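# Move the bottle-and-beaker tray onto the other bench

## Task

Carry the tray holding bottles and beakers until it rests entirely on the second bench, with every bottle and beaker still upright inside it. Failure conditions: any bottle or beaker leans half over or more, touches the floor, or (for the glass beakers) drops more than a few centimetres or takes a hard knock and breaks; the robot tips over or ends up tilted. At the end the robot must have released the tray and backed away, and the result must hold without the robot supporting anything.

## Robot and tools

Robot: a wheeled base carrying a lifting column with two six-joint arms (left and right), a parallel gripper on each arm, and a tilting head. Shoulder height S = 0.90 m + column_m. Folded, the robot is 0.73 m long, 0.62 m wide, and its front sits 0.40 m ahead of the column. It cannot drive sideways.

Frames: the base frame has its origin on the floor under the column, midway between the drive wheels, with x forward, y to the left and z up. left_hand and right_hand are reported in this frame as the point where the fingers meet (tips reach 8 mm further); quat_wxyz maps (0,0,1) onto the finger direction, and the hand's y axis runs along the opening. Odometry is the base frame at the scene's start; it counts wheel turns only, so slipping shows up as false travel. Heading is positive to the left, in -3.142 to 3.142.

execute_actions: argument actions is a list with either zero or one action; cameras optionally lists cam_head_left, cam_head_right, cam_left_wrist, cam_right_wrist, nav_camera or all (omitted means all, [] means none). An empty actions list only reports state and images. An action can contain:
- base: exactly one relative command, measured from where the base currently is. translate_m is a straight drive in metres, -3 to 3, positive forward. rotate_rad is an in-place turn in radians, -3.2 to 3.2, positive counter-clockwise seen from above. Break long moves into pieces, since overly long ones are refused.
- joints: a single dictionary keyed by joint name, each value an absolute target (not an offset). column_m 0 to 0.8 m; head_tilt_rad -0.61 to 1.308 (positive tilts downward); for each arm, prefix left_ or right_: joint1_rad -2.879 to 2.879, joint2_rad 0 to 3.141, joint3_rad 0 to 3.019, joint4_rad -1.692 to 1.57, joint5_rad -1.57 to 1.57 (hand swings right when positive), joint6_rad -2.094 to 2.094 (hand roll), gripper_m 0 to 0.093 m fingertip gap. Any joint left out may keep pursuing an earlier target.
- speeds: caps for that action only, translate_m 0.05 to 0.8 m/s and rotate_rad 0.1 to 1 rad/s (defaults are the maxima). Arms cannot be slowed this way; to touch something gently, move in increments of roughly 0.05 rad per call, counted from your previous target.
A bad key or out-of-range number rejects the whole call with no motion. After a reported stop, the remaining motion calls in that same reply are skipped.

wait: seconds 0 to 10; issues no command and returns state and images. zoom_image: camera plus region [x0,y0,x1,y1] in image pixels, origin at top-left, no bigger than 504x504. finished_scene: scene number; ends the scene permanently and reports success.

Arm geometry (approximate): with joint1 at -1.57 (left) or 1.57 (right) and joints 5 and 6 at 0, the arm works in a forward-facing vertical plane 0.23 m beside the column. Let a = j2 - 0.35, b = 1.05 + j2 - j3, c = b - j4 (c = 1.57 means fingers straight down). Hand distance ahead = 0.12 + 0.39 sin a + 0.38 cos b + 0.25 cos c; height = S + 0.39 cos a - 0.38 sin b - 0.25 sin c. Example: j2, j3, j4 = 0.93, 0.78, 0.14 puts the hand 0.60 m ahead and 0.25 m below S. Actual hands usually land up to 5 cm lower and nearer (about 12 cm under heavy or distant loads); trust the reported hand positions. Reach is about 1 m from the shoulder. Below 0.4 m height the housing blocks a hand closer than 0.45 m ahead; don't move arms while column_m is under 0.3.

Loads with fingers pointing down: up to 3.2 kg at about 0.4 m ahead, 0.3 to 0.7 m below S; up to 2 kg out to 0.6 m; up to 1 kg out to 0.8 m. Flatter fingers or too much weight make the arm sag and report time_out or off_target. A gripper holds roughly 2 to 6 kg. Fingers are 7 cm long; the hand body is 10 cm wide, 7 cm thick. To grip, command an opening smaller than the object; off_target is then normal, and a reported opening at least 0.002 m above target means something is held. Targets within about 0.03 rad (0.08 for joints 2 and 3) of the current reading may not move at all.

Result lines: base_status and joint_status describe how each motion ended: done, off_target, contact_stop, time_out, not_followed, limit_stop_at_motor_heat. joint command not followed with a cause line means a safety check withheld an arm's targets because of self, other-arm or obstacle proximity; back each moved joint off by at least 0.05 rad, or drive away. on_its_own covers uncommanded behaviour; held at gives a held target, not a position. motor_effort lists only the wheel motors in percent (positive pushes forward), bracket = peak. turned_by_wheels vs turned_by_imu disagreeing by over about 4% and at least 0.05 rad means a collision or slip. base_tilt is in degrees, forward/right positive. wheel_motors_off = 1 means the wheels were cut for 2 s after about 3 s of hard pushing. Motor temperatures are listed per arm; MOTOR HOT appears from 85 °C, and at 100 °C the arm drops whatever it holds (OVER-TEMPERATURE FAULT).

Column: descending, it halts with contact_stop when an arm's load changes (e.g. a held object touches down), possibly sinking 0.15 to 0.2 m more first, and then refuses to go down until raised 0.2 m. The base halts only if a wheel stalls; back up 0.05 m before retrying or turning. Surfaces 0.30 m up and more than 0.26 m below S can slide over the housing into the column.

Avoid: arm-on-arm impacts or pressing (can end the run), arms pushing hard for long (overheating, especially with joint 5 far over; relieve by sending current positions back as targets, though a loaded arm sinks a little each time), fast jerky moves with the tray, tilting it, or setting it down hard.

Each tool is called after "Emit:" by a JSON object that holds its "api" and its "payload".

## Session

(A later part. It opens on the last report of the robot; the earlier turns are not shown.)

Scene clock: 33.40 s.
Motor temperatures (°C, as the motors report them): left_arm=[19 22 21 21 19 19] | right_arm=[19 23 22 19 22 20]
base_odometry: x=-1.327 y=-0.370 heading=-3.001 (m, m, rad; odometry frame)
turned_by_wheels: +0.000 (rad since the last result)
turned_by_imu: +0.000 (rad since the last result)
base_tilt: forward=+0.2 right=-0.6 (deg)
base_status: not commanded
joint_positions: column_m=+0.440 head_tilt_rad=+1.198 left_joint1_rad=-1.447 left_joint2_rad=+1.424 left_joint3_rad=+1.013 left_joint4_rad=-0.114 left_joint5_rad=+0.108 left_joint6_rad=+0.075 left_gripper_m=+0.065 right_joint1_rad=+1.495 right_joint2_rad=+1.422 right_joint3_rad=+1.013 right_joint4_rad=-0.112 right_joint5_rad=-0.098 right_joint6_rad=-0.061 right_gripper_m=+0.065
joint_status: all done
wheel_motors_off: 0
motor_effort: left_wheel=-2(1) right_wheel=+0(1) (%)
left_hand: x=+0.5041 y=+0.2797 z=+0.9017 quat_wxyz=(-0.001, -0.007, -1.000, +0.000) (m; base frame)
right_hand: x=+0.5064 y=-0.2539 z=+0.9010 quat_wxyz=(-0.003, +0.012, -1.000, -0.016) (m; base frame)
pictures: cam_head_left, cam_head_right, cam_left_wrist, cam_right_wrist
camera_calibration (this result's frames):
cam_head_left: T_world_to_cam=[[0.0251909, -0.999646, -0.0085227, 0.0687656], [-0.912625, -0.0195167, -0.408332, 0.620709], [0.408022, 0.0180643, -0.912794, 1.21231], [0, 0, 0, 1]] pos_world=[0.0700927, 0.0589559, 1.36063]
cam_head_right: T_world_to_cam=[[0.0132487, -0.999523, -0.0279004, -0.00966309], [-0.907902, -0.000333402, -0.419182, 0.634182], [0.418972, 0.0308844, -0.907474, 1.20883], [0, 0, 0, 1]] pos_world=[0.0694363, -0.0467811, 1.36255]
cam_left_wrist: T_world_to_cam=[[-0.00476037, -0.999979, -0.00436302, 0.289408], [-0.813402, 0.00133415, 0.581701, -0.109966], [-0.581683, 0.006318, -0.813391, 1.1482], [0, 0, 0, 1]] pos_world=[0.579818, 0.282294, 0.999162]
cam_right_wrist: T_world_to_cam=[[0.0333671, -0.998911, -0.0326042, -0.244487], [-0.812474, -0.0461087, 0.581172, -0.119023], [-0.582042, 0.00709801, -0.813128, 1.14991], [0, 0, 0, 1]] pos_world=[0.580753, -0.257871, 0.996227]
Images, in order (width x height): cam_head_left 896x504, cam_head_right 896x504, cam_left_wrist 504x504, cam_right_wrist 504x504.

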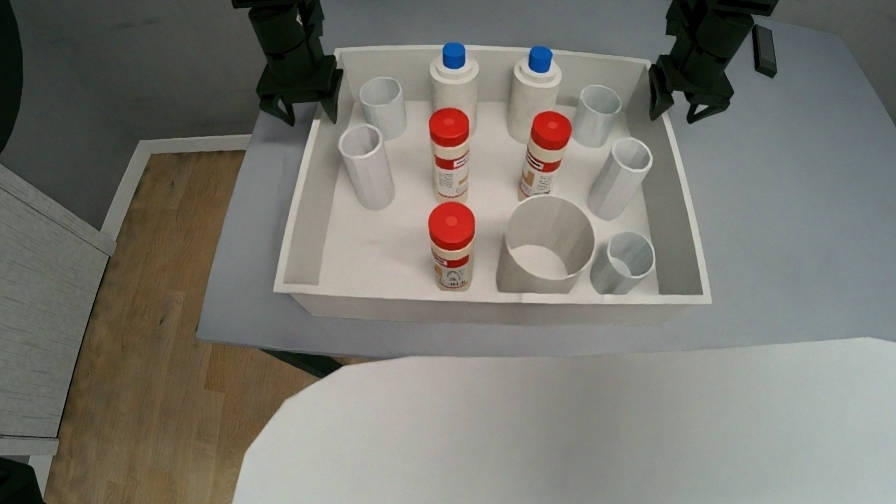

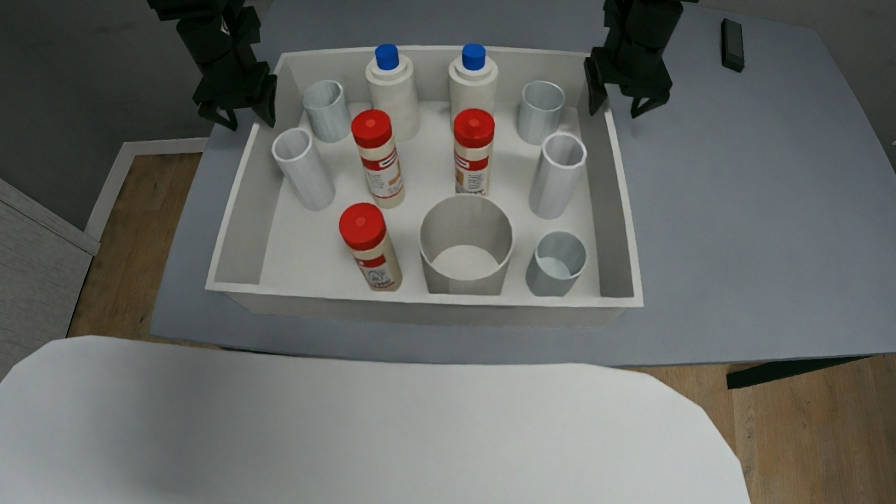

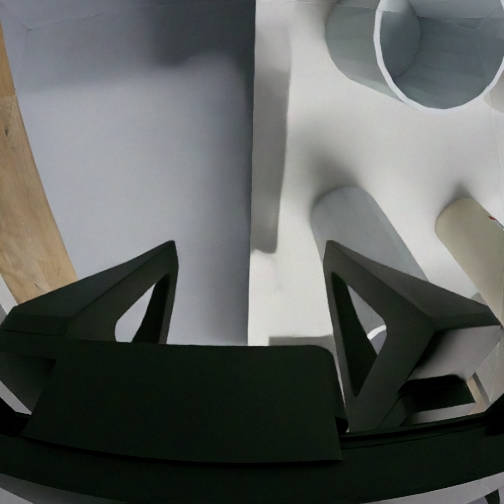

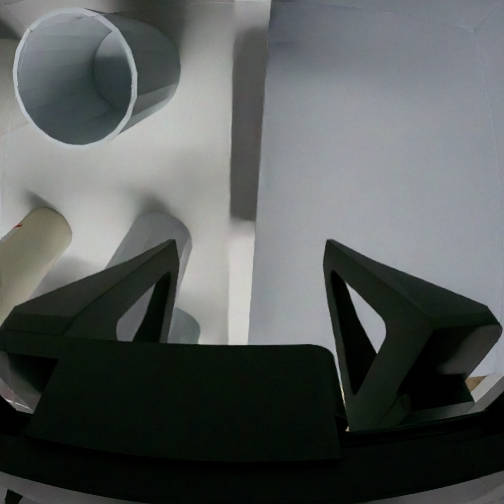

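Emit:
{"api": "execute_actions", "payload": {"actions": [{"joints":{"column_m":0.39}}], "cameras": ["cam_head_left","cam_head_right","cam_left_wrist","cam_right_wrist"]}}

Scene clock: 38.00 s.
Motor temperatures (°C, as the motors report them): left_arm=[20 23 21 21 19 19] | right_arm=[19 23 22 19 22 20]
base_odometry: x=-1.327 y=-0.370 heading=-3.001 (m, m, rad; odometry frame)
turned_by_wheels: +0.000 (rad since the last result)
turned_by_imu: +0.001 (rad since the last result)
base_tilt: forward=+0.1 right=-0.7 (deg)
base_status: not commanded
joint_positions: column_m=+0.390 head_tilt_rad=+1.198 left_joint1_rad=-1.447 left_joint2_rad=+1.424 left_joint3_rad=+1.013 left_joint4_rad=-0.114 left_joint5_rad=+0.108 left_joint6_rad=+0.075 left_gripper_m=+0.065 right_joint1_rad=+1.495 right_joint2_rad=+1.422 right_joint3_rad=+1.013 right_joint4_rad=-0.112 right_joint5_rad=-0.098 right_joint6_rad=-0.061 right_gripper_m=+0.065
joint_status: all done
wheel_motors_off: 0
motor_effort: left_wheel=+0(1) right_wheel=+0(1) (%)
left_hand: x=+0.5041 y=+0.2797 z=+0.8518 quat_wxyz=(-0.001, -0.007, -1.000, +0.000) (m; base frame)
right_hand: x=+0.5064 y=-0.2539 z=+0.8510 quat_wxyz=(-0.003, +0.012, -1.000, -0.016) (m; base frame)
pictures: cam_head_left, cam_head_right, cam_left_wrist, cam_right_wrist
camera_calibration (this result's frames):
cam_head_left: T_world_to_cam=[[0.0251909, -0.999646, -0.0085227, 0.0683397], [-0.912625, -0.0195167, -0.408333, 0.600301], [0.408022, 0.0180643, -0.912793, 1.16669], [0, 0, 0, 1]] pos_world=[0.0700928, 0.0589559, 1.31065]
cam_head_right: T_world_to_cam=[[0.0132487, -0.999523, -0.0279003, -0.0110575], [-0.907902, -0.000333402, -0.419182, 0.613233], [0.418972, 0.0308844, -0.907474, 1.16348], [0, 0, 0, 1]] pos_world=[0.0694364, -0.0467811, 1.31257]
cam_left_wrist: T_world_to_cam=[[-0.00476037, -0.999979, -0.00436302, 0.28919], [-0.813402, 0.00133415, 0.581701, -0.0808932], [-0.581683, 0.006318, -0.813391, 1.10754], [0, 0, 0, 1]] pos_world=[0.579818, 0.282294, 0.949184]
cam_right_wrist: T_world_to_cam=[[0.0333671, -0.998911, -0.0326042, -0.246117], [-0.812474, -0.0461087, 0.581172, -0.0899768], [-0.582042, 0.00709801, -0.813128, 1.10927], [0, 0, 0, 1]] pos_world=[0.580753, -0.257871, 0.946249]
Images, in order (width x height): cam_head_left 896x504, cam_head_right 896x504, cam_left_wrist 504x504, cam_right_wrist 504x504.

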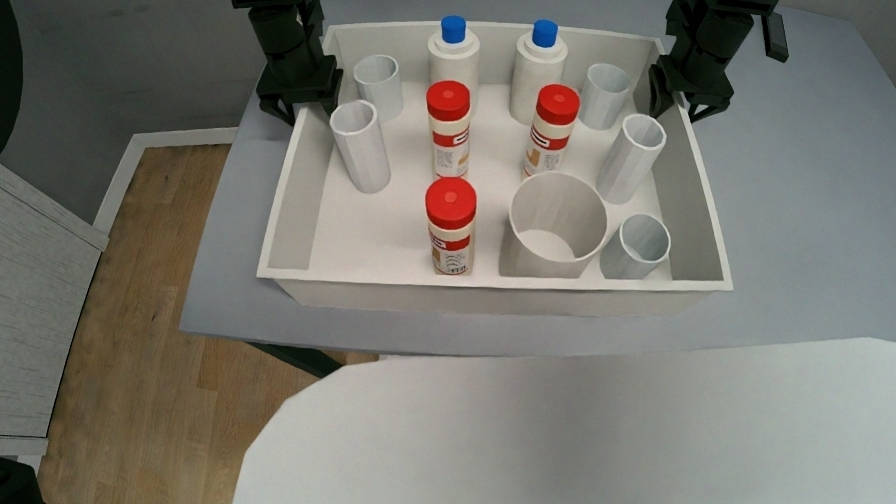

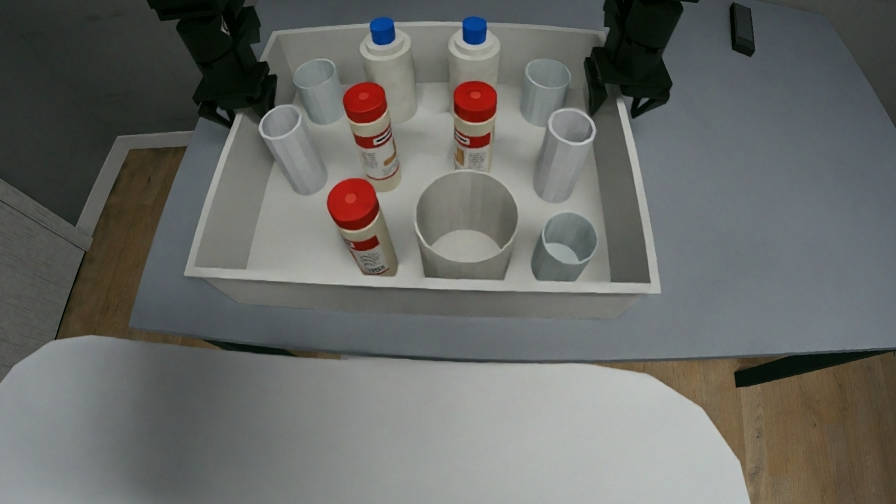

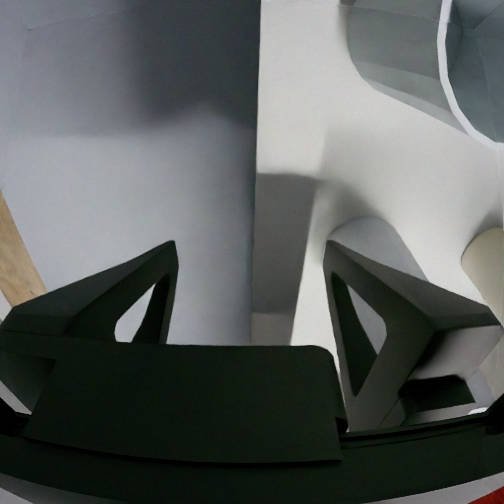

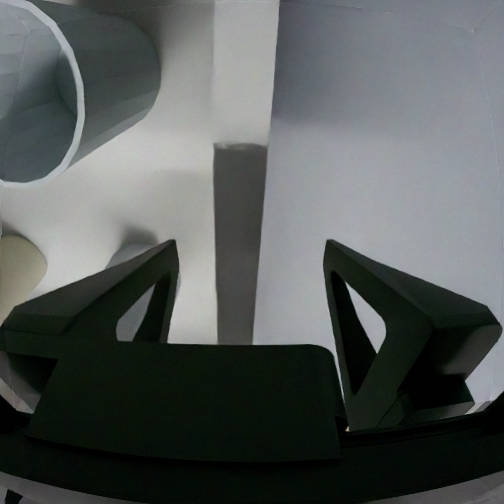

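Emit:
{"api": "execute_actions", "payload": {"actions": [{"joints":{"left_gripper_m":0,"right_gripper_m":0}}], "cameras": ["cam_head_left","cam_left_wrist","cam_right_wrist"]}}

Emit:
{"api": "execute_actions", "payload": {"actions": [{"joints":{"column_m":0.43}}], "cameras": ["cam_head_left","cam_left_wrist","cam_right_wrist"]}}

Scene clock: 39.90 s.
Motor temperatures (°C, as the motors report them): left_arm=[20 23 21 21 19 19] | right_arm=[19 23 22 19 22 20]
base_odometry: x=-1.327 y=-0.370 heading=-3.001 (m, m, rad; odometry frame)
turned_by_wheels: +0.000 (rad since the last result)
turned_by_imu: +0.000 (rad since the last result)
base_tilt: forward=+0.2 right=-0.6 (deg)
base_status: not commanded
joint_positions: column_m=+0.390 head_tilt_rad=+1.198 left_joint1_rad=-1.449 left_joint2_rad=+1.424 left_joint3_rad=+1.011 left_joint4_rad=-0.114 left_joint5_rad=+0.139 left_joint6_rad=+0.088 left_gripper_m=+0.007 right_joint1_rad=+1.501 right_joint2_rad=+1.422 right_joint3_rad=+1.013 right_joint4_rad=-0.112 right_joint5_rad=-0.116 right_joint6_rad=-0.020 right_gripper_m=+0.007
joint_status: left_gripper_m off_target (ended at +0.007, target +0.000); right_gripper_m off_target (ended at +0.007, target +0.000)
wheel_motors_off: 0
motor_effort: left_wheel=-1(3) right_wheel=+0(2) (%)
left_hand: x=+0.5033 y=+0.2729 z=+0.8517 quat_wxyz=(-0.001, -0.013, -1.000, +0.017) (m; base frame)
right_hand: x=+0.5068 y=-0.2472 z=+0.8510 quat_wxyz=(-0.003, -0.007, -1.000, -0.028) (m; base frame)
pictures: cam_head_left, cam_left_wrist, cam_right_wrist
camera_calibration (this result's frames):
cam_head_left: T_world_to_cam=[[0.0251909, -0.999646, -0.0085227, 0.0683397], [-0.912625, -0.0195167, -0.408333, 0.600301], [0.408022, 0.0180643, -0.912793, 1.16669], [0, 0, 0, 1]] pos_world=[0.0700928, 0.0589559, 1.31065]
cam_left_wrist: T_world_to_cam=[[-0.0183036, -0.999403, 0.0293096, 0.260312], [-0.813334, 0.0319325, 0.58092, -0.0891974], [-0.581509, -0.0132056, -0.813433, 1.11233], [0, 0, 0, 1]] pos_world=[0.579045, 0.277694, 0.948991]
cam_right_wrist: T_world_to_cam=[[-0.00464185, -0.998442, -0.0556138, -0.200538], [-0.81344, -0.0285773, 0.580946, -0.0843174], [-0.58163, 0.0479352, -0.81204, 1.11845], [0, 0, 0, 1]] pos_world=[0.581004, -0.256248, 0.946055]
Images, in order (width x height): cam_head_left 896x504, cam_left_wrist 504x504, cam_right_wrist 504x504.

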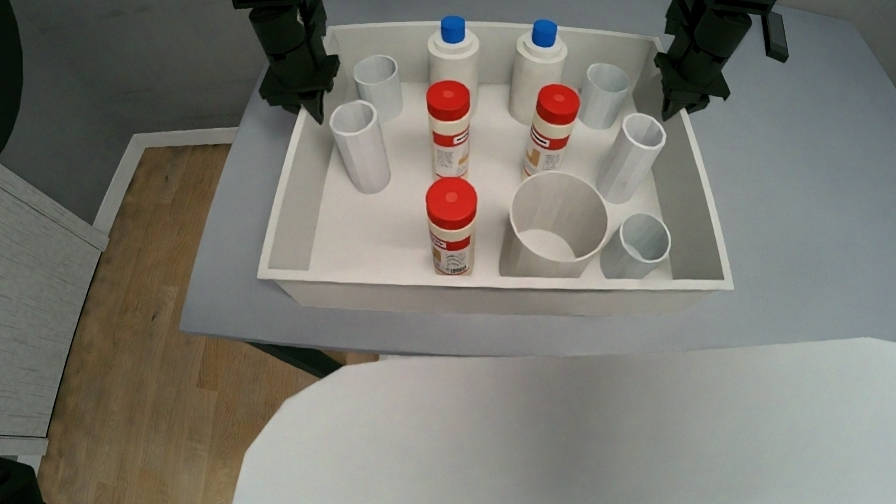

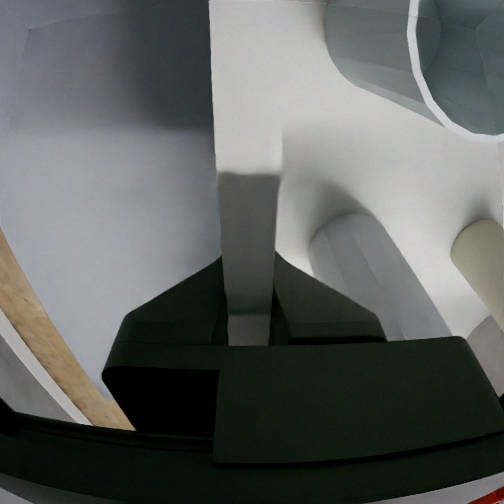

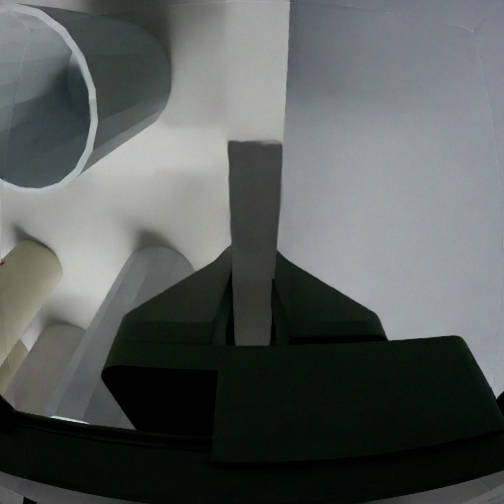

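Scene clock: 41.00 s.
Motor temperatures (°C, as the motors report them): left_arm=[20 23 21 21 19 19] | right_arm=[19 23 22 19 22 20]
base_odometry: x=-1.327 y=-0.370 heading=-3.001 (m, m, rad; odometry frame)
turned_by_wheels: +0.000 (rad since the last result)
turned_by_imu: +0.000 (rad since the last result)
base_tilt: forward=+0.2 right=-0.6 (deg)
base_status: not commanded
joint_positions: column_m=+0.430 head_tilt_rad=+1.198 left_joint1_rad=-1.449 left_joint2_rad=+1.482 left_joint3_rad=+1.009 left_joint4_rad=-0.099 left_joint5_rad=+0.141 left_joint6_rad=+0.091 left_gripper_m=+0.007 right_joint1_rad=+1.502 right_joint2_rad=+1.482 right_joint3_rad=+1.016 right_joint4_rad=-0.100 right_joint5_rad=-0.118 right_joint6_rad=-0.021 right_gripper_m=+0.007
joint_status: all done
wheel_motors_off: 0
motor_effort: left_wheel=+0(3) right_wheel=+1(0) (%)
left_hand: x=+0.4800 y=+0.2735 z=+0.8702 quat_wxyz=(+0.020, -0.012, -1.000, +0.019) (m; base frame)
right_hand: x=+0.4847 y=-0.2470 z=+0.8686 quat_wxyz=(+0.019, -0.008, -0.999, -0.029) (m; base frame)
pictures: cam_head_left, cam_left_wrist, cam_right_wrist
camera_calibration (this result's frames):
cam_head_left: T_world_to_cam=[[0.0251909, -0.999646, -0.0085227, 0.0686793], [-0.912625, -0.0195167, -0.408333, 0.616576], [0.408022, 0.0180643, -0.912793, 1.20307], [0, 0, 0, 1]] pos_world=[0.0700928, 0.0589559, 1.35051]
cam_left_wrist: T_world_to_cam=[[-0.0154061, -0.999307, 0.0338703, 0.254597], [-0.787673, 0.0329952, 0.61521, -0.161328], [-0.615901, -0.0172008, -0.787635, 1.10907], [0, 0, 0, 1]] pos_world=[0.559926, 0.27882, 0.964169]
cam_right_wrist: T_world_to_cam=[[-0.00796152, -0.998199, -0.0594571, -0.194439], [-0.787132, -0.0304156, 0.616034, -0.15622], [-0.616733, 0.0517052, -0.785473, 1.11476], [0, 0, 0, 1]] pos_world=[0.562994, -0.256479, 0.960289]
Images, in order (width x height): cam_head_left 896x504, cam_left_wrist 504x504, cam_right_wrist 504x504.

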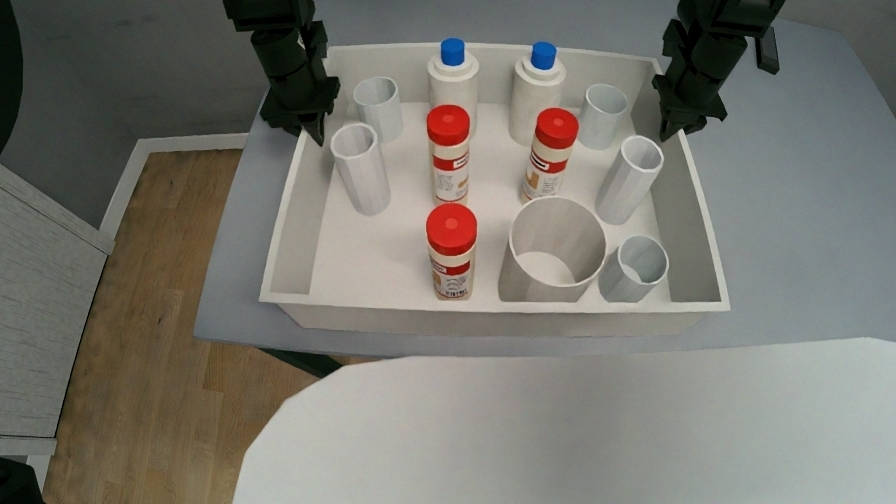

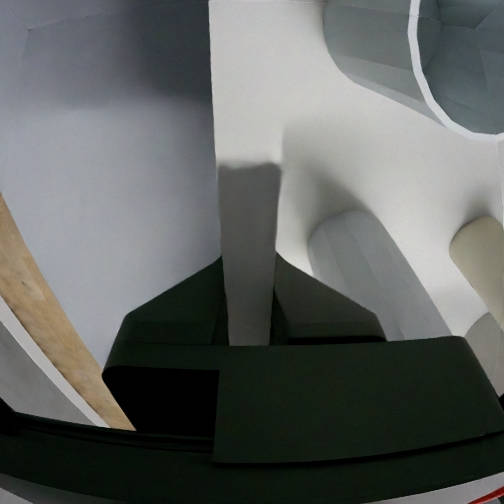

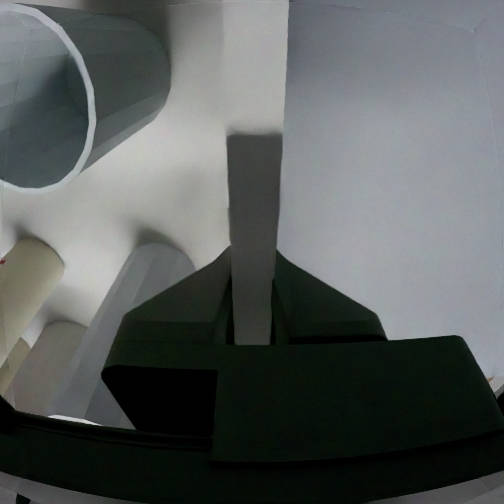

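Emit:
{"api": "execute_actions", "payload": {"actions": [{"joints":{"column_m":0.52,"left_joint4_rad":-0.055,"right_joint4_rad":-0.055,"head_tilt_rad":1.0}}], "cameras": ["cam_head_left","cam_right_wrist"]}}

Emit:
{"api": "execute_actions", "payload": {"actions": [{"base":{"translate_m":-0.75},"speeds":{"translate_m":0.2}}], "cameras": ["cam_head_left"]}}

Scene clock: 44.50 s.
Motor temperatures (°C, as the motors report them): left_arm=[20 23 21 21 20 19] | right_arm=[19 23 22 19 22 20]
base_odometry: x=-1.327 y=-0.370 heading=-3.001 (m, m, rad; odometry frame)
turned_by_wheels: +0.000 (rad since the last result)
turned_by_imu: +0.001 (rad since the last result)
base_tilt: forward=+0.1 right=-0.7 (deg)
base_status: not commanded
joint_positions: column_m=+0.520 head_tilt_rad=+1.014 left_joint1_rad=-1.449 left_joint2_rad=+1.484 left_joint3_rad=+1.010 left_joint4_rad=-0.055 left_joint5_rad=+0.141 left_joint6_rad=+0.089 left_gripper_m=+0.007 right_joint1_rad=+1.503 right_joint2_rad=+1.486 right_joint3_rad=+1.015 right_joint4_rad=-0.052 right_joint5_rad=-0.119 right_joint6_rad=-0.019 right_gripper_m=+0.007
joint_status: all done
wheel_motors_off: 0
motor_effort: left_wheel=-2(1) right_wheel=+0(1) (%)
left_hand: x=+0.4898 y=+0.2742 z=+0.9591 quat_wxyz=(+0.000, -0.014, -1.000, +0.018) (m; base frame)
right_hand: x=+0.4940 y=-0.2465 z=+0.9568 quat_wxyz=(-0.002, -0.008, -1.000, -0.030) (m; base frame)
pictures: cam_head_left, cam_right_wrist
camera_calibration (this result's frames):
cam_head_left: T_world_to_cam=[[0.0263281, -0.999646, -0.00374852, 0.0622], [-0.822049, -0.0195167, -0.569082, 0.890858], [0.568807, 0.0180643, -0.822272, 1.14085], [0, 0, 0, 1]] pos_world=[0.0817661, 0.0589559, 1.4453]
cam_right_wrist: T_world_to_cam=[[-0.00499782, -0.998164, -0.0603587, -0.189246], [-0.812586, -0.0311254, 0.58201, -0.158303], [-0.58282, 0.0519554, -0.810939, 1.19739], [0, 0, 0, 1]] pos_world=[0.568283, -0.256037, 1.05172]
Images, in order (width x height): cam_head_left 896x504, cam_right_wrist 504x504.

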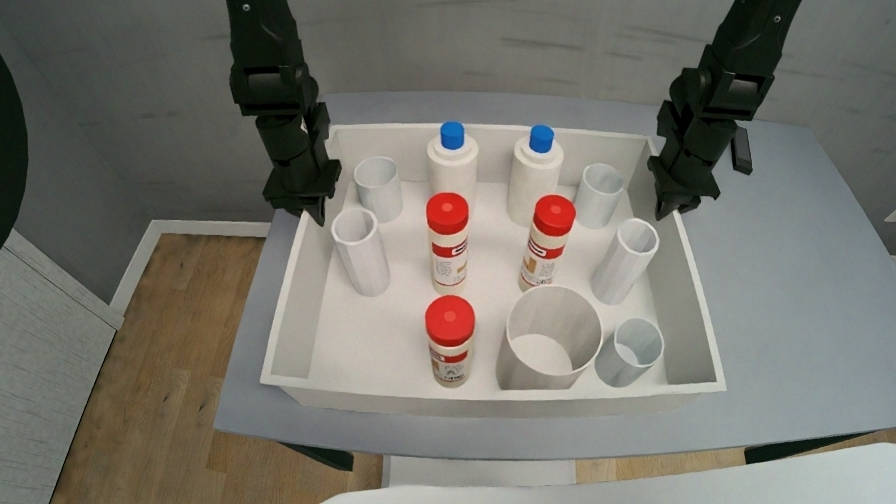

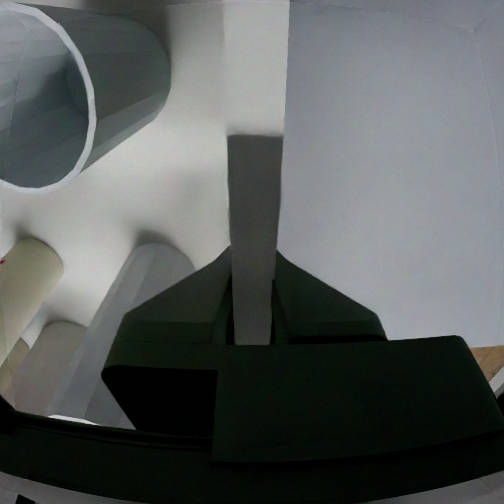

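Scene clock: 49.10 s.
Motor temperatures (°C, as the motors report them): left_arm=[20 23 21 21 20 19] | right_arm=[19 23 22 19 22 20]
base_odometry: x=-0.584 y=-0.264 heading=-3.002 (m, m, rad; odometry frame)
turned_by_wheels: -0.001 (rad since the last result)
turned_by_imu: -0.002 (rad since the last result)
base_tilt: forward=+0.2 right=-0.6 (deg)
base_status: done
joint_positions: column_m=+0.520 head_tilt_rad=+1.013 left_joint1_rad=-1.449 left_joint2_rad=+1.485 left_joint3_rad=+1.004 left_joint4_rad=-0.054 left_joint5_rad=+0.140 left_joint6_rad=+0.088 left_gripper_m=+0.007 right_joint1_rad=+1.503 right_joint2_rad=+1.487 right_joint3_rad=+1.010 right_joint4_rad=-0.051 right_joint5_rad=-0.119 right_joint6_rad=-0.018 right_gripper_m=+0.007
joint_status: not commanded
wheel_motors_off: 0
motor_effort: left_wheel=-1(33) right_wheel=+1(41) (%)
left_hand: x=+0.4863 y=+0.2742 z=+0.9586 quat_wxyz=(+0.002, -0.013, -1.000, +0.018) (m; base frame)
right_hand: x=+0.4908 y=-0.2462 z=+0.9564 quat_wxyz=(+0.000, -0.008, -1.000, -0.030) (m; base frame)
pictures: cam_head_left
camera_calibration (this result's frames):
cam_head_left: T_world_to_cam=[[0.0263306, -0.999646, -0.00373066, 0.062173], [-0.821663, -0.0195167, -0.569639, 0.891678], [0.569365, 0.0180643, -0.821886, 1.14024], [0, 0, 0, 1]] pos_world=[0.0818072, 0.0589559, 1.44532]
Images, in order (width x height): cam_head_left 896x504.

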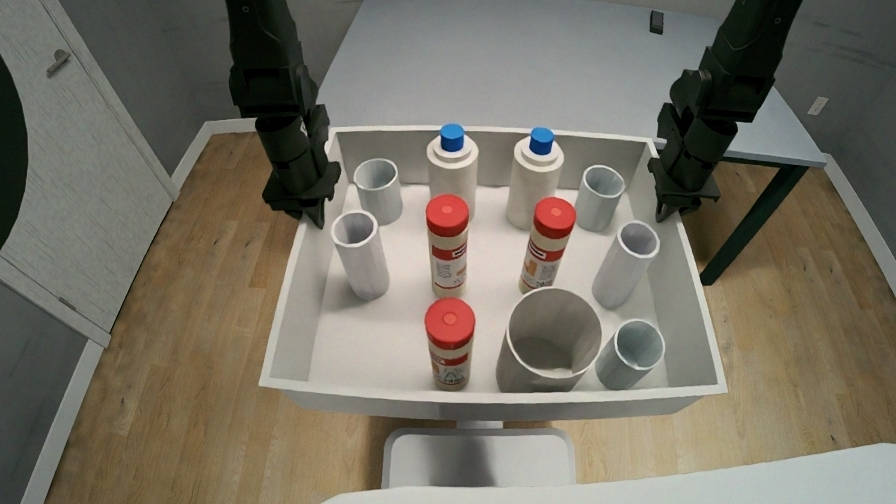

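Emit:
{"api": "execute_actions", "payload": {"actions": [{"base":{"rotate_rad":-2.98},"speeds":{"rotate_rad":0.45},"joints":{"head_tilt_rad":0.7}}], "cameras": ["cam_head_left","nav_camera"]}}

Emit:
{"api": "execute_actions", "payload": {"actions": [{"base":{"translate_m":1.1},"speeds":{"translate_m":0.25}}], "cameras": []}}

Emit:
{"api": "execute_actions", "payload": {"actions": [{"base":{"rotate_rad":-0.2},"speeds":{"rotate_rad":0.3}}], "cameras": ["cam_head_left","nav_camera"]}}

Scene clock: 57.87 s.
Motor temperatures (°C, as the motors report them): left_arm=[20 24 21 21 20 19] | right_arm=[19 24 22 19 22 20]
base_odometry: x=-0.584 y=-0.264 heading=+0.302 (m, m, rad; odometry frame)
turned_by_wheels: -2.979 (rad since the last result)
turned_by_imu: -2.936 (rad since the last result)
base_tilt: forward=+0.2 right=-0.6 (deg)
base_status: done
joint_positions: column_m=+0.520 head_tilt_rad=+0.717 left_joint1_rad=-1.449 left_joint2_rad=+1.485 left_joint3_rad=+1.004 left_joint4_rad=-0.054 left_joint5_rad=+0.141 left_joint6_rad=+0.088 left_gripper_m=+0.007 right_joint1_rad=+1.503 right_joint2_rad=+1.487 right_joint3_rad=+1.010 right_joint4_rad=-0.051 right_joint5_rad=-0.118 right_joint6_rad=-0.018 right_gripper_m=+0.007
joint_status: all done
wheel_motors_off: 0
motor_effort: left_wheel=+5(58) right_wheel=-6(47) (%)
left_hand: x=+0.4863 y=+0.2740 z=+0.9586 quat_wxyz=(+0.002, -0.013, -1.000, +0.018) (m; base frame)
right_hand: x=+0.4908 y=-0.2463 z=+0.9564 quat_wxyz=(+0.000, -0.008, -1.000, -0.030) (m; base frame)
pictures: cam_head_left, nav_camera
camera_calibration (this result's frames):
cam_head_left: T_world_to_cam=[[0.0262729, -0.999646, 0.0041178, 0.0503571], [-0.619599, -0.0195167, -0.784676, 1.20539], [0.784479, 0.0180643, -0.619892, 0.825309], [0, 0, 0, 1]] pos_world=[0.0980996, 0.0589559, 1.45724]
Images, in order (width x height): cam_head_left 896x504, nav_camera 896x504.

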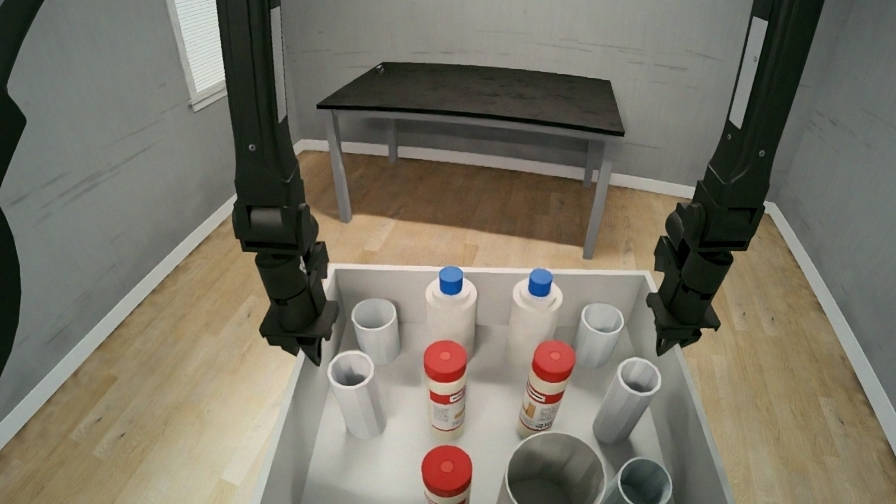

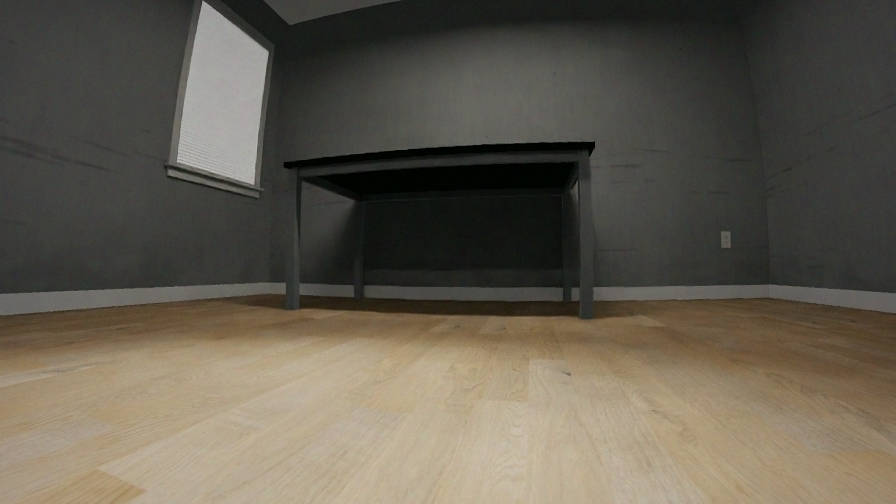

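Scene clock: 63.30 s.
Motor temperatures (°C, as the motors report them): left_arm=[20 24 21 21 21 19] | right_arm=[19 24 22 19 22 20]
base_odometry: x=+0.466 y=+0.062 heading=+0.301 (m, m, rad; odometry frame)
turned_by_wheels: -0.001 (rad since the last result)
turned_by_imu: +0.001 (rad since the last result)
base_tilt: forward=+0.2 right=-0.6 (deg)
base_status: done
joint_positions: column_m=+0.520 head_tilt_rad=+0.716 left_joint1_rad=-1.449 left_joint2_rad=+1.487 left_joint3_rad=+1.012 left_joint4_rad=-0.053 left_joint5_rad=+0.141 left_joint6_rad=+0.088 left_gripper_m=+0.007 right_joint1_rad=+1.503 right_joint2_rad=+1.488 right_joint3_rad=+1.018 right_joint4_rad=-0.050 right_joint5_rad=-0.119 right_joint6_rad=-0.018 right_gripper_m=+0.007
joint_status: not commanded
wheel_motors_off: 0
motor_effort: left_wheel=-3(53) right_wheel=+1(52) (%)
left_hand: x=+0.4906 y=+0.2743 z=+0.9582 quat_wxyz=(-0.001, -0.014, -1.000, +0.018) (m; base frame)
right_hand: x=+0.4950 y=-0.2463 z=+0.9562 quat_wxyz=(-0.003, -0.007, -1.000, -0.030) (m; base frame)
pictures: none
No camera images: the call's "cameras" was empty. Leave "cameras" out to get every camera's image.

Scene clock: 64.70 s.
Motor temperatures (°C, as the motors report them): left_arm=[20 24 21 21 21 19] | right_arm=[19 24 22 19 22 20]
base_odometry: x=+0.467 y=+0.062 heading=+0.102 (m, m, rad; odometry frame)
turned_by_wheels: -0.198 (rad since the last result)
turned_by_imu: -0.192 (rad since the last result)
base_tilt: forward=+0.2 right=-0.6 (deg)
base_status: done
joint_positions: column_m=+0.520 head_tilt_rad=+0.716 left_joint1_rad=-1.450 left_joint2_rad=+1.487 left_joint3_rad=+1.012 left_joint4_rad=-0.053 left_joint5_rad=+0.141 left_joint6_rad=+0.088 left_gripper_m=+0.006 right_joint1_rad=+1.503 right_joint2_rad=+1.488 right_joint3_rad=+1.018 right_joint4_rad=-0.050 right_joint5_rad=-0.118 right_joint6_rad=-0.018 right_gripper_m=+0.007
joint_status: not commanded
wheel_motors_off: 0
motor_effort: left_wheel=+0(49) right_wheel=-2(48) (%)
left_hand: x=+0.4906 y=+0.2739 z=+0.9582 quat_wxyz=(-0.001, -0.014, -1.000, +0.018) (m; base frame)
right_hand: x=+0.4950 y=-0.2465 z=+0.9562 quat_wxyz=(-0.003, -0.008, -1.000, -0.030) (m; base frame)
pictures: cam_head_left, nav_camera
camera_calibration (this result's frames):
cam_head_left: T_world_to_cam=[[0.0262701, -0.999646, 0.00413508, 0.0503312], [-0.619082, -0.0195167, -0.785084, 1.20598], [0.784887, 0.0180643, -0.619376, 0.824511], [0, 0, 0, 1]] pos_world=[0.0981316, 0.0589559, 1.45727]
Images, in order (width x height): cam_head_left 896x504, nav_camera 896x504.

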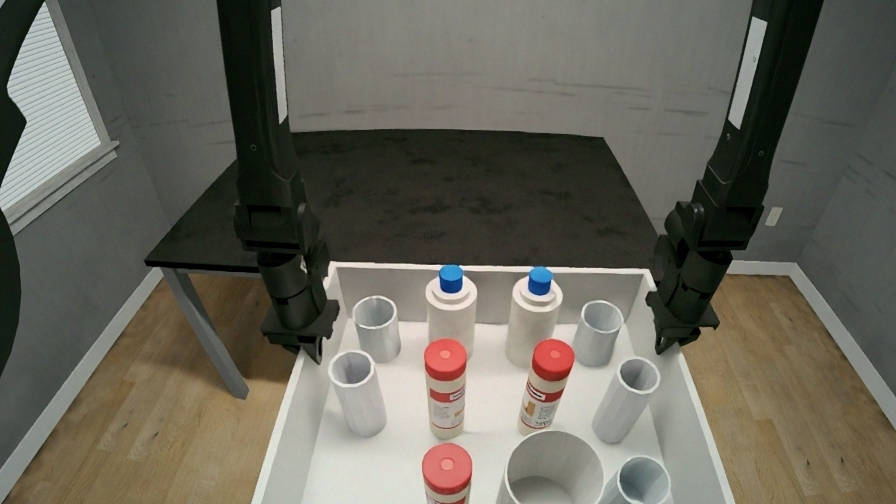

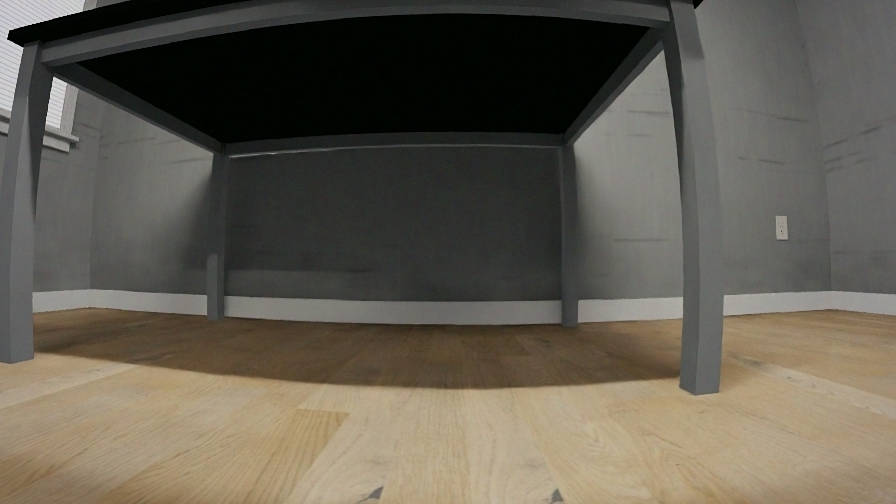

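Emit:
{"api": "execute_actions", "payload": {"actions": [{"base":{"translate_m":0.7},"speeds":{"translate_m":0.2},"joints":{"head_tilt_rad":1.2}}], "cameras": ["cam_head_left","cam_head_right"]}}

Emit:
{"api": "execute_actions", "payload": {"actions": [{"joints":{"column_m":0.44}}], "cameras": ["cam_head_left","cam_head_right"]}}

Scene clock: 70.17 s.
Motor temperatures (°C, as the motors report them): left_arm=[20 25 21 21 21 19] | right_arm=[19 24 22 19 23 20]
base_odometry: x=+1.163 y=+0.133 heading=+0.101 (m, m, rad; odometry frame)
turned_by_wheels: -0.001 (rad since the last result)
turned_by_imu: +0.001 (rad since the last result)
base_tilt: forward=+0.2 right=-0.7 (deg)
base_status: done
joint_positions: column_m=+0.520 head_tilt_rad=+1.198 left_joint1_rad=-1.450 left_joint2_rad=+1.487 left_joint3_rad=+1.013 left_joint4_rad=-0.053 left_joint5_rad=+0.141 left_joint6_rad=+0.088 left_gripper_m=+0.006 right_joint1_rad=+1.503 right_joint2_rad=+1.489 right_joint3_rad=+1.018 right_joint4_rad=-0.049 right_joint5_rad=-0.119 right_joint6_rad=-0.018 right_gripper_m=+0.007
joint_status: all done
wheel_motors_off: 0
motor_effort: left_wheel=+0(40) right_wheel=+1(54) (%)
left_hand: x=+0.4909 y=+0.2740 z=+0.9580 quat_wxyz=(-0.001, -0.014, -1.000, +0.018) (m; base frame)
right_hand: x=+0.4949 y=-0.2464 z=+0.9557 quat_wxyz=(-0.003, -0.008, -1.000, -0.030) (m; base frame)
pictures: cam_head_left, cam_head_right
camera_calibration (this result's frames):
cam_head_left: T_world_to_cam=[[0.025195, -0.999646, -0.00851056, 0.0694277], [-0.912428, -0.0195167, -0.408772, 0.65397], [0.408462, 0.0180643, -0.912597, 1.28489], [0, 0, 0, 1]] pos_world=[0.0701243, 0.0589559, 1.4405]
cam_head_right: T_world_to_cam=[[0.0132622, -0.999523, -0.027894, -0.00744531], [-0.9077, -0.000333402, -0.419619, 0.668306], [0.419409, 0.0308844, -0.907272, 1.28098], [0, 0, 0, 1]] pos_world=[0.0694669, -0.0467811, 1.44242]
Images, in order (width x height): cam_head_left 896x504, cam_head_right 896x504.

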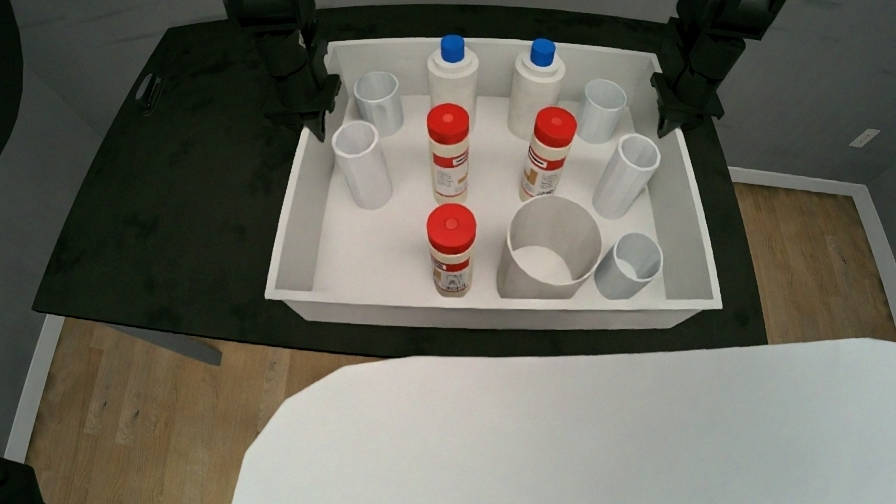

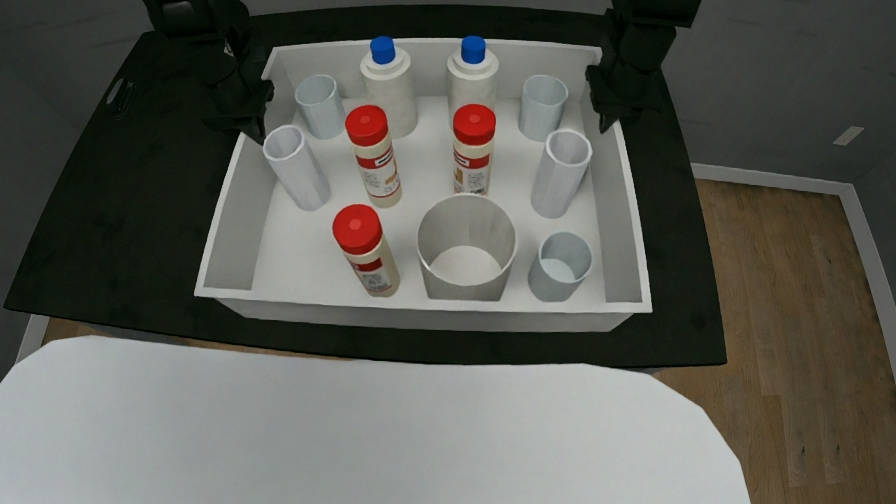

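Scene clock: 71.77 s.
Motor temperatures (°C, as the motors report them): left_arm=[20 25 21 21 21 19] | right_arm=[19 25 22 19 23 20]
base_odometry: x=+1.163 y=+0.133 heading=+0.101 (m, m, rad; odometry frame)
turned_by_wheels: +0.000 (rad since the last result)
turned_by_imu: +0.000 (rad since the last result)
base_tilt: forward=+0.2 right=-0.7 (deg)
base_status: not commanded
joint_positions: column_m=+0.440 head_tilt_rad=+1.198 left_joint1_rad=-1.450 left_joint2_rad=+1.487 left_joint3_rad=+1.013 left_joint4_rad=-0.053 left_joint5_rad=+0.141 left_joint6_rad=+0.088 left_gripper_m=+0.006 right_joint1_rad=+1.503 right_joint2_rad=+1.489 right_joint3_rad=+1.018 right_joint4_rad=-0.049 right_joint5_rad=-0.119 right_joint6_rad=-0.018 right_gripper_m=+0.007
joint_status: all done
wheel_motors_off: 0
motor_effort: left_wheel=-4(2) right_wheel=+2(2) (%)
left_hand: x=+0.4909 y=+0.2740 z=+0.8781 quat_wxyz=(-0.001, -0.014, -1.000, +0.018) (m; base frame)
right_hand: x=+0.4949 y=-0.2464 z=+0.8759 quat_wxyz=(-0.003, -0.008, -1.000, -0.030) (m; base frame)
pictures: cam_head_left, cam_head_right
camera_calibration (this result's frames):
cam_head_left: T_world_to_cam=[[0.025195, -0.999646, -0.00851056, 0.0687479], [-0.912428, -0.0195167, -0.408772, 0.621315], [0.408462, 0.0180643, -0.912597, 1.21198], [0, 0, 0, 1]] pos_world=[0.0701243, 0.0589559, 1.36061]
cam_head_right: T_world_to_cam=[[0.0132622, -0.999523, -0.027894, -0.00967365], [-0.9077, -0.000333402, -0.419619, 0.634784], [0.419409, 0.0308844, -0.907272, 1.2085], [0, 0, 0, 1]] pos_world=[0.0694669, -0.0467811, 1.36253]
Images, in order (width x height): cam_head_left 896x504, cam_head_right 896x504.

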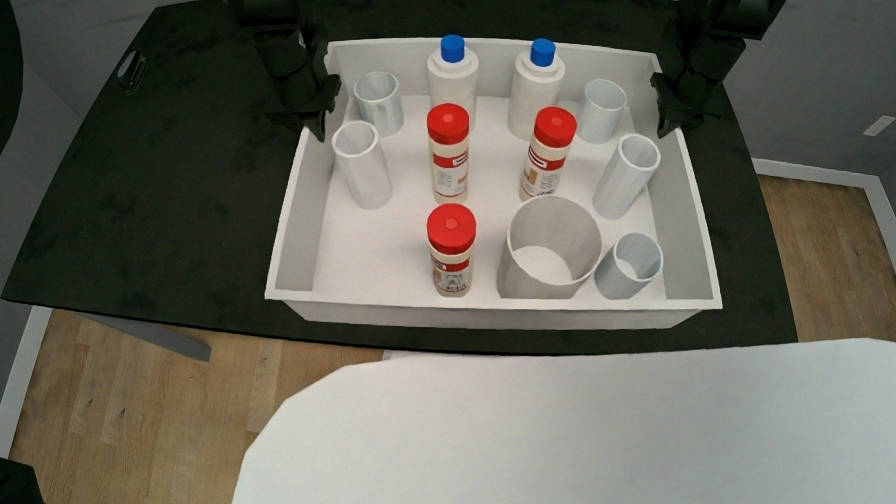

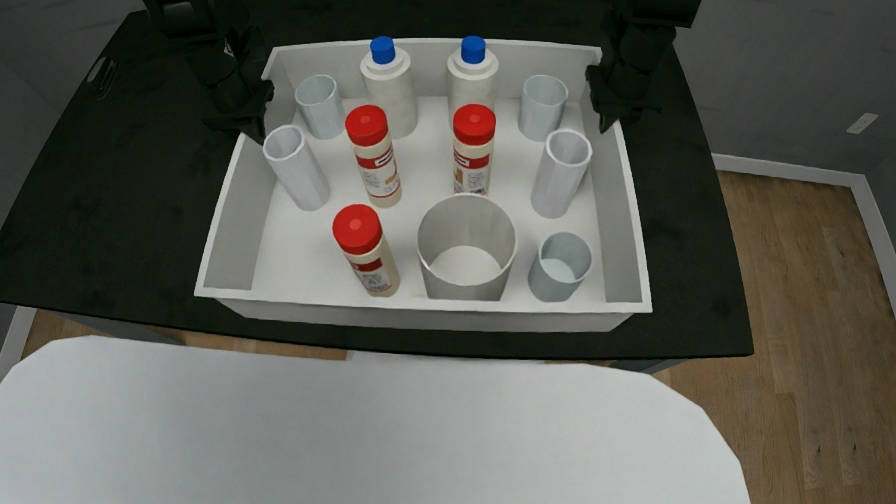

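Emit:
{"api": "execute_actions", "payload": {"actions": [{"base":{"translate_m":0.035},"speeds":{"translate_m":0.08}}], "cameras": []}}

Emit:
{"api": "execute_actions", "payload": {"actions": [{"joints":{"column_m":0.41}}], "cameras": ["cam_head_left"]}}

Scene clock: 73.43 s.
Motor temperatures (°C, as the motors report them): left_arm=[20 25 21 21 21 19] | right_arm=[19 25 22 19 23 20]
base_odometry: x=+1.198 y=+0.137 heading=+0.100 (m, m, rad; odometry frame)
turned_by_wheels: -0.001 (rad since the last result)
turned_by_imu: +0.000 (rad since the last result)
base_tilt: forward=+0.2 right=-0.7 (deg)
base_status: done
joint_positions: column_m=+0.440 head_tilt_rad=+1.198 left_joint1_rad=-1.450 left_joint2_rad=+1.488 left_joint3_rad=+1.014 left_joint4_rad=-0.053 left_joint5_rad=+0.140 left_joint6_rad=+0.088 left_gripper_m=+0.006 right_joint1_rad=+1.503 right_joint2_rad=+1.489 right_joint3_rad=+1.019 right_joint4_rad=-0.049 right_joint5_rad=-0.119 right_joint6_rad=-0.018 right_gripper_m=+0.007
joint_status: not commanded
wheel_motors_off: 0
motor_effort: left_wheel=+0(28) right_wheel=+0(27) (%)
left_hand: x=+0.4910 y=+0.2741 z=+0.8779 quat_wxyz=(-0.001, -0.014, -1.000, +0.018) (m; base frame)
right_hand: x=+0.4954 y=-0.2464 z=+0.8757 quat_wxyz=(-0.003, -0.008, -1.000, -0.030) (m; base frame)
pictures: none
No camera images: the call's "cameras" was empty. Leave "cameras" out to get every camera's image.

Scene clock: 74.40 s.
Motor temperatures (°C, as the motors report them): left_arm=[20 25 21 21 21 19] | right_arm=[19 25 22 19 23 20]
base_odometry: x=+1.198 y=+0.137 heading=+0.100 (m, m, rad; odometry frame)
turned_by_wheels: +0.000 (rad since the last result)
turned_by_imu: +0.000 (rad since the last result)
base_tilt: forward=+0.2 right=-0.6 (deg)
base_status: not commanded
joint_positions: column_m=+0.410 head_tilt_rad=+1.198 left_joint1_rad=-1.450 left_joint2_rad=+1.476 left_joint3_rad=+1.006 left_joint4_rad=-0.059 left_joint5_rad=+0.141 left_joint6_rad=+0.088 left_gripper_m=+0.006 right_joint1_rad=+1.503 right_joint2_rad=+1.473 right_joint3_rad=+1.010 right_joint4_rad=-0.057 right_joint5_rad=-0.119 right_joint6_rad=-0.019 right_gripper_m=+0.007
joint_status: all done
wheel_motors_off: 0
motor_effort: left_wheel=-2(2) right_wheel=+1(1) (%)
left_hand: x=+0.4900 y=+0.2734 z=+0.8520 quat_wxyz=(+0.000, -0.013, -1.000, +0.018) (m; base frame)
right_hand: x=+0.4952 y=-0.2461 z=+0.8515 quat_wxyz=(-0.003, -0.007, -1.000, -0.030) (m; base frame)
pictures: cam_head_left
camera_calibration (this result's frames):
cam_head_left: T_world_to_cam=[[0.0251912, -0.999646, -0.00852182, 0.0685086], [-0.91261, -0.0195167, -0.408364, 0.6085], [0.408054, 0.0180643, -0.912779, 1.1849], [0, 0, 0, 1]] pos_world=[0.070095, 0.0589559, 1.33063]
Images, in order (width x height): cam_head_left 896x504.

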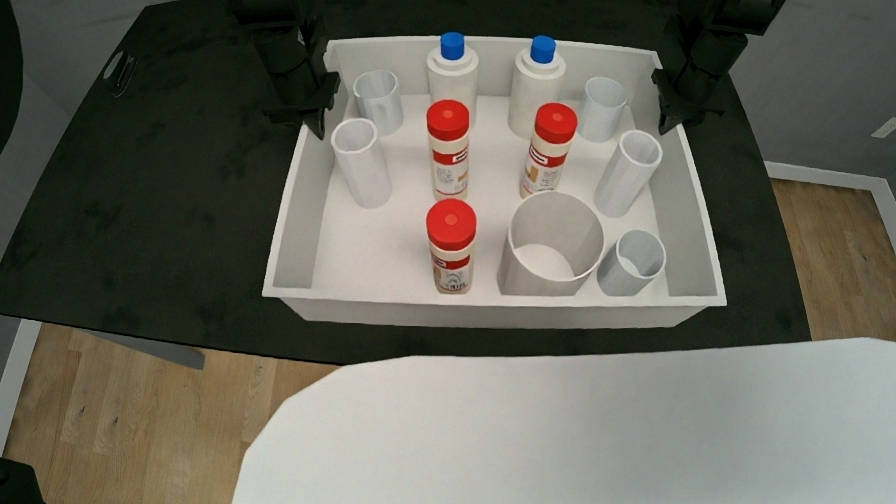

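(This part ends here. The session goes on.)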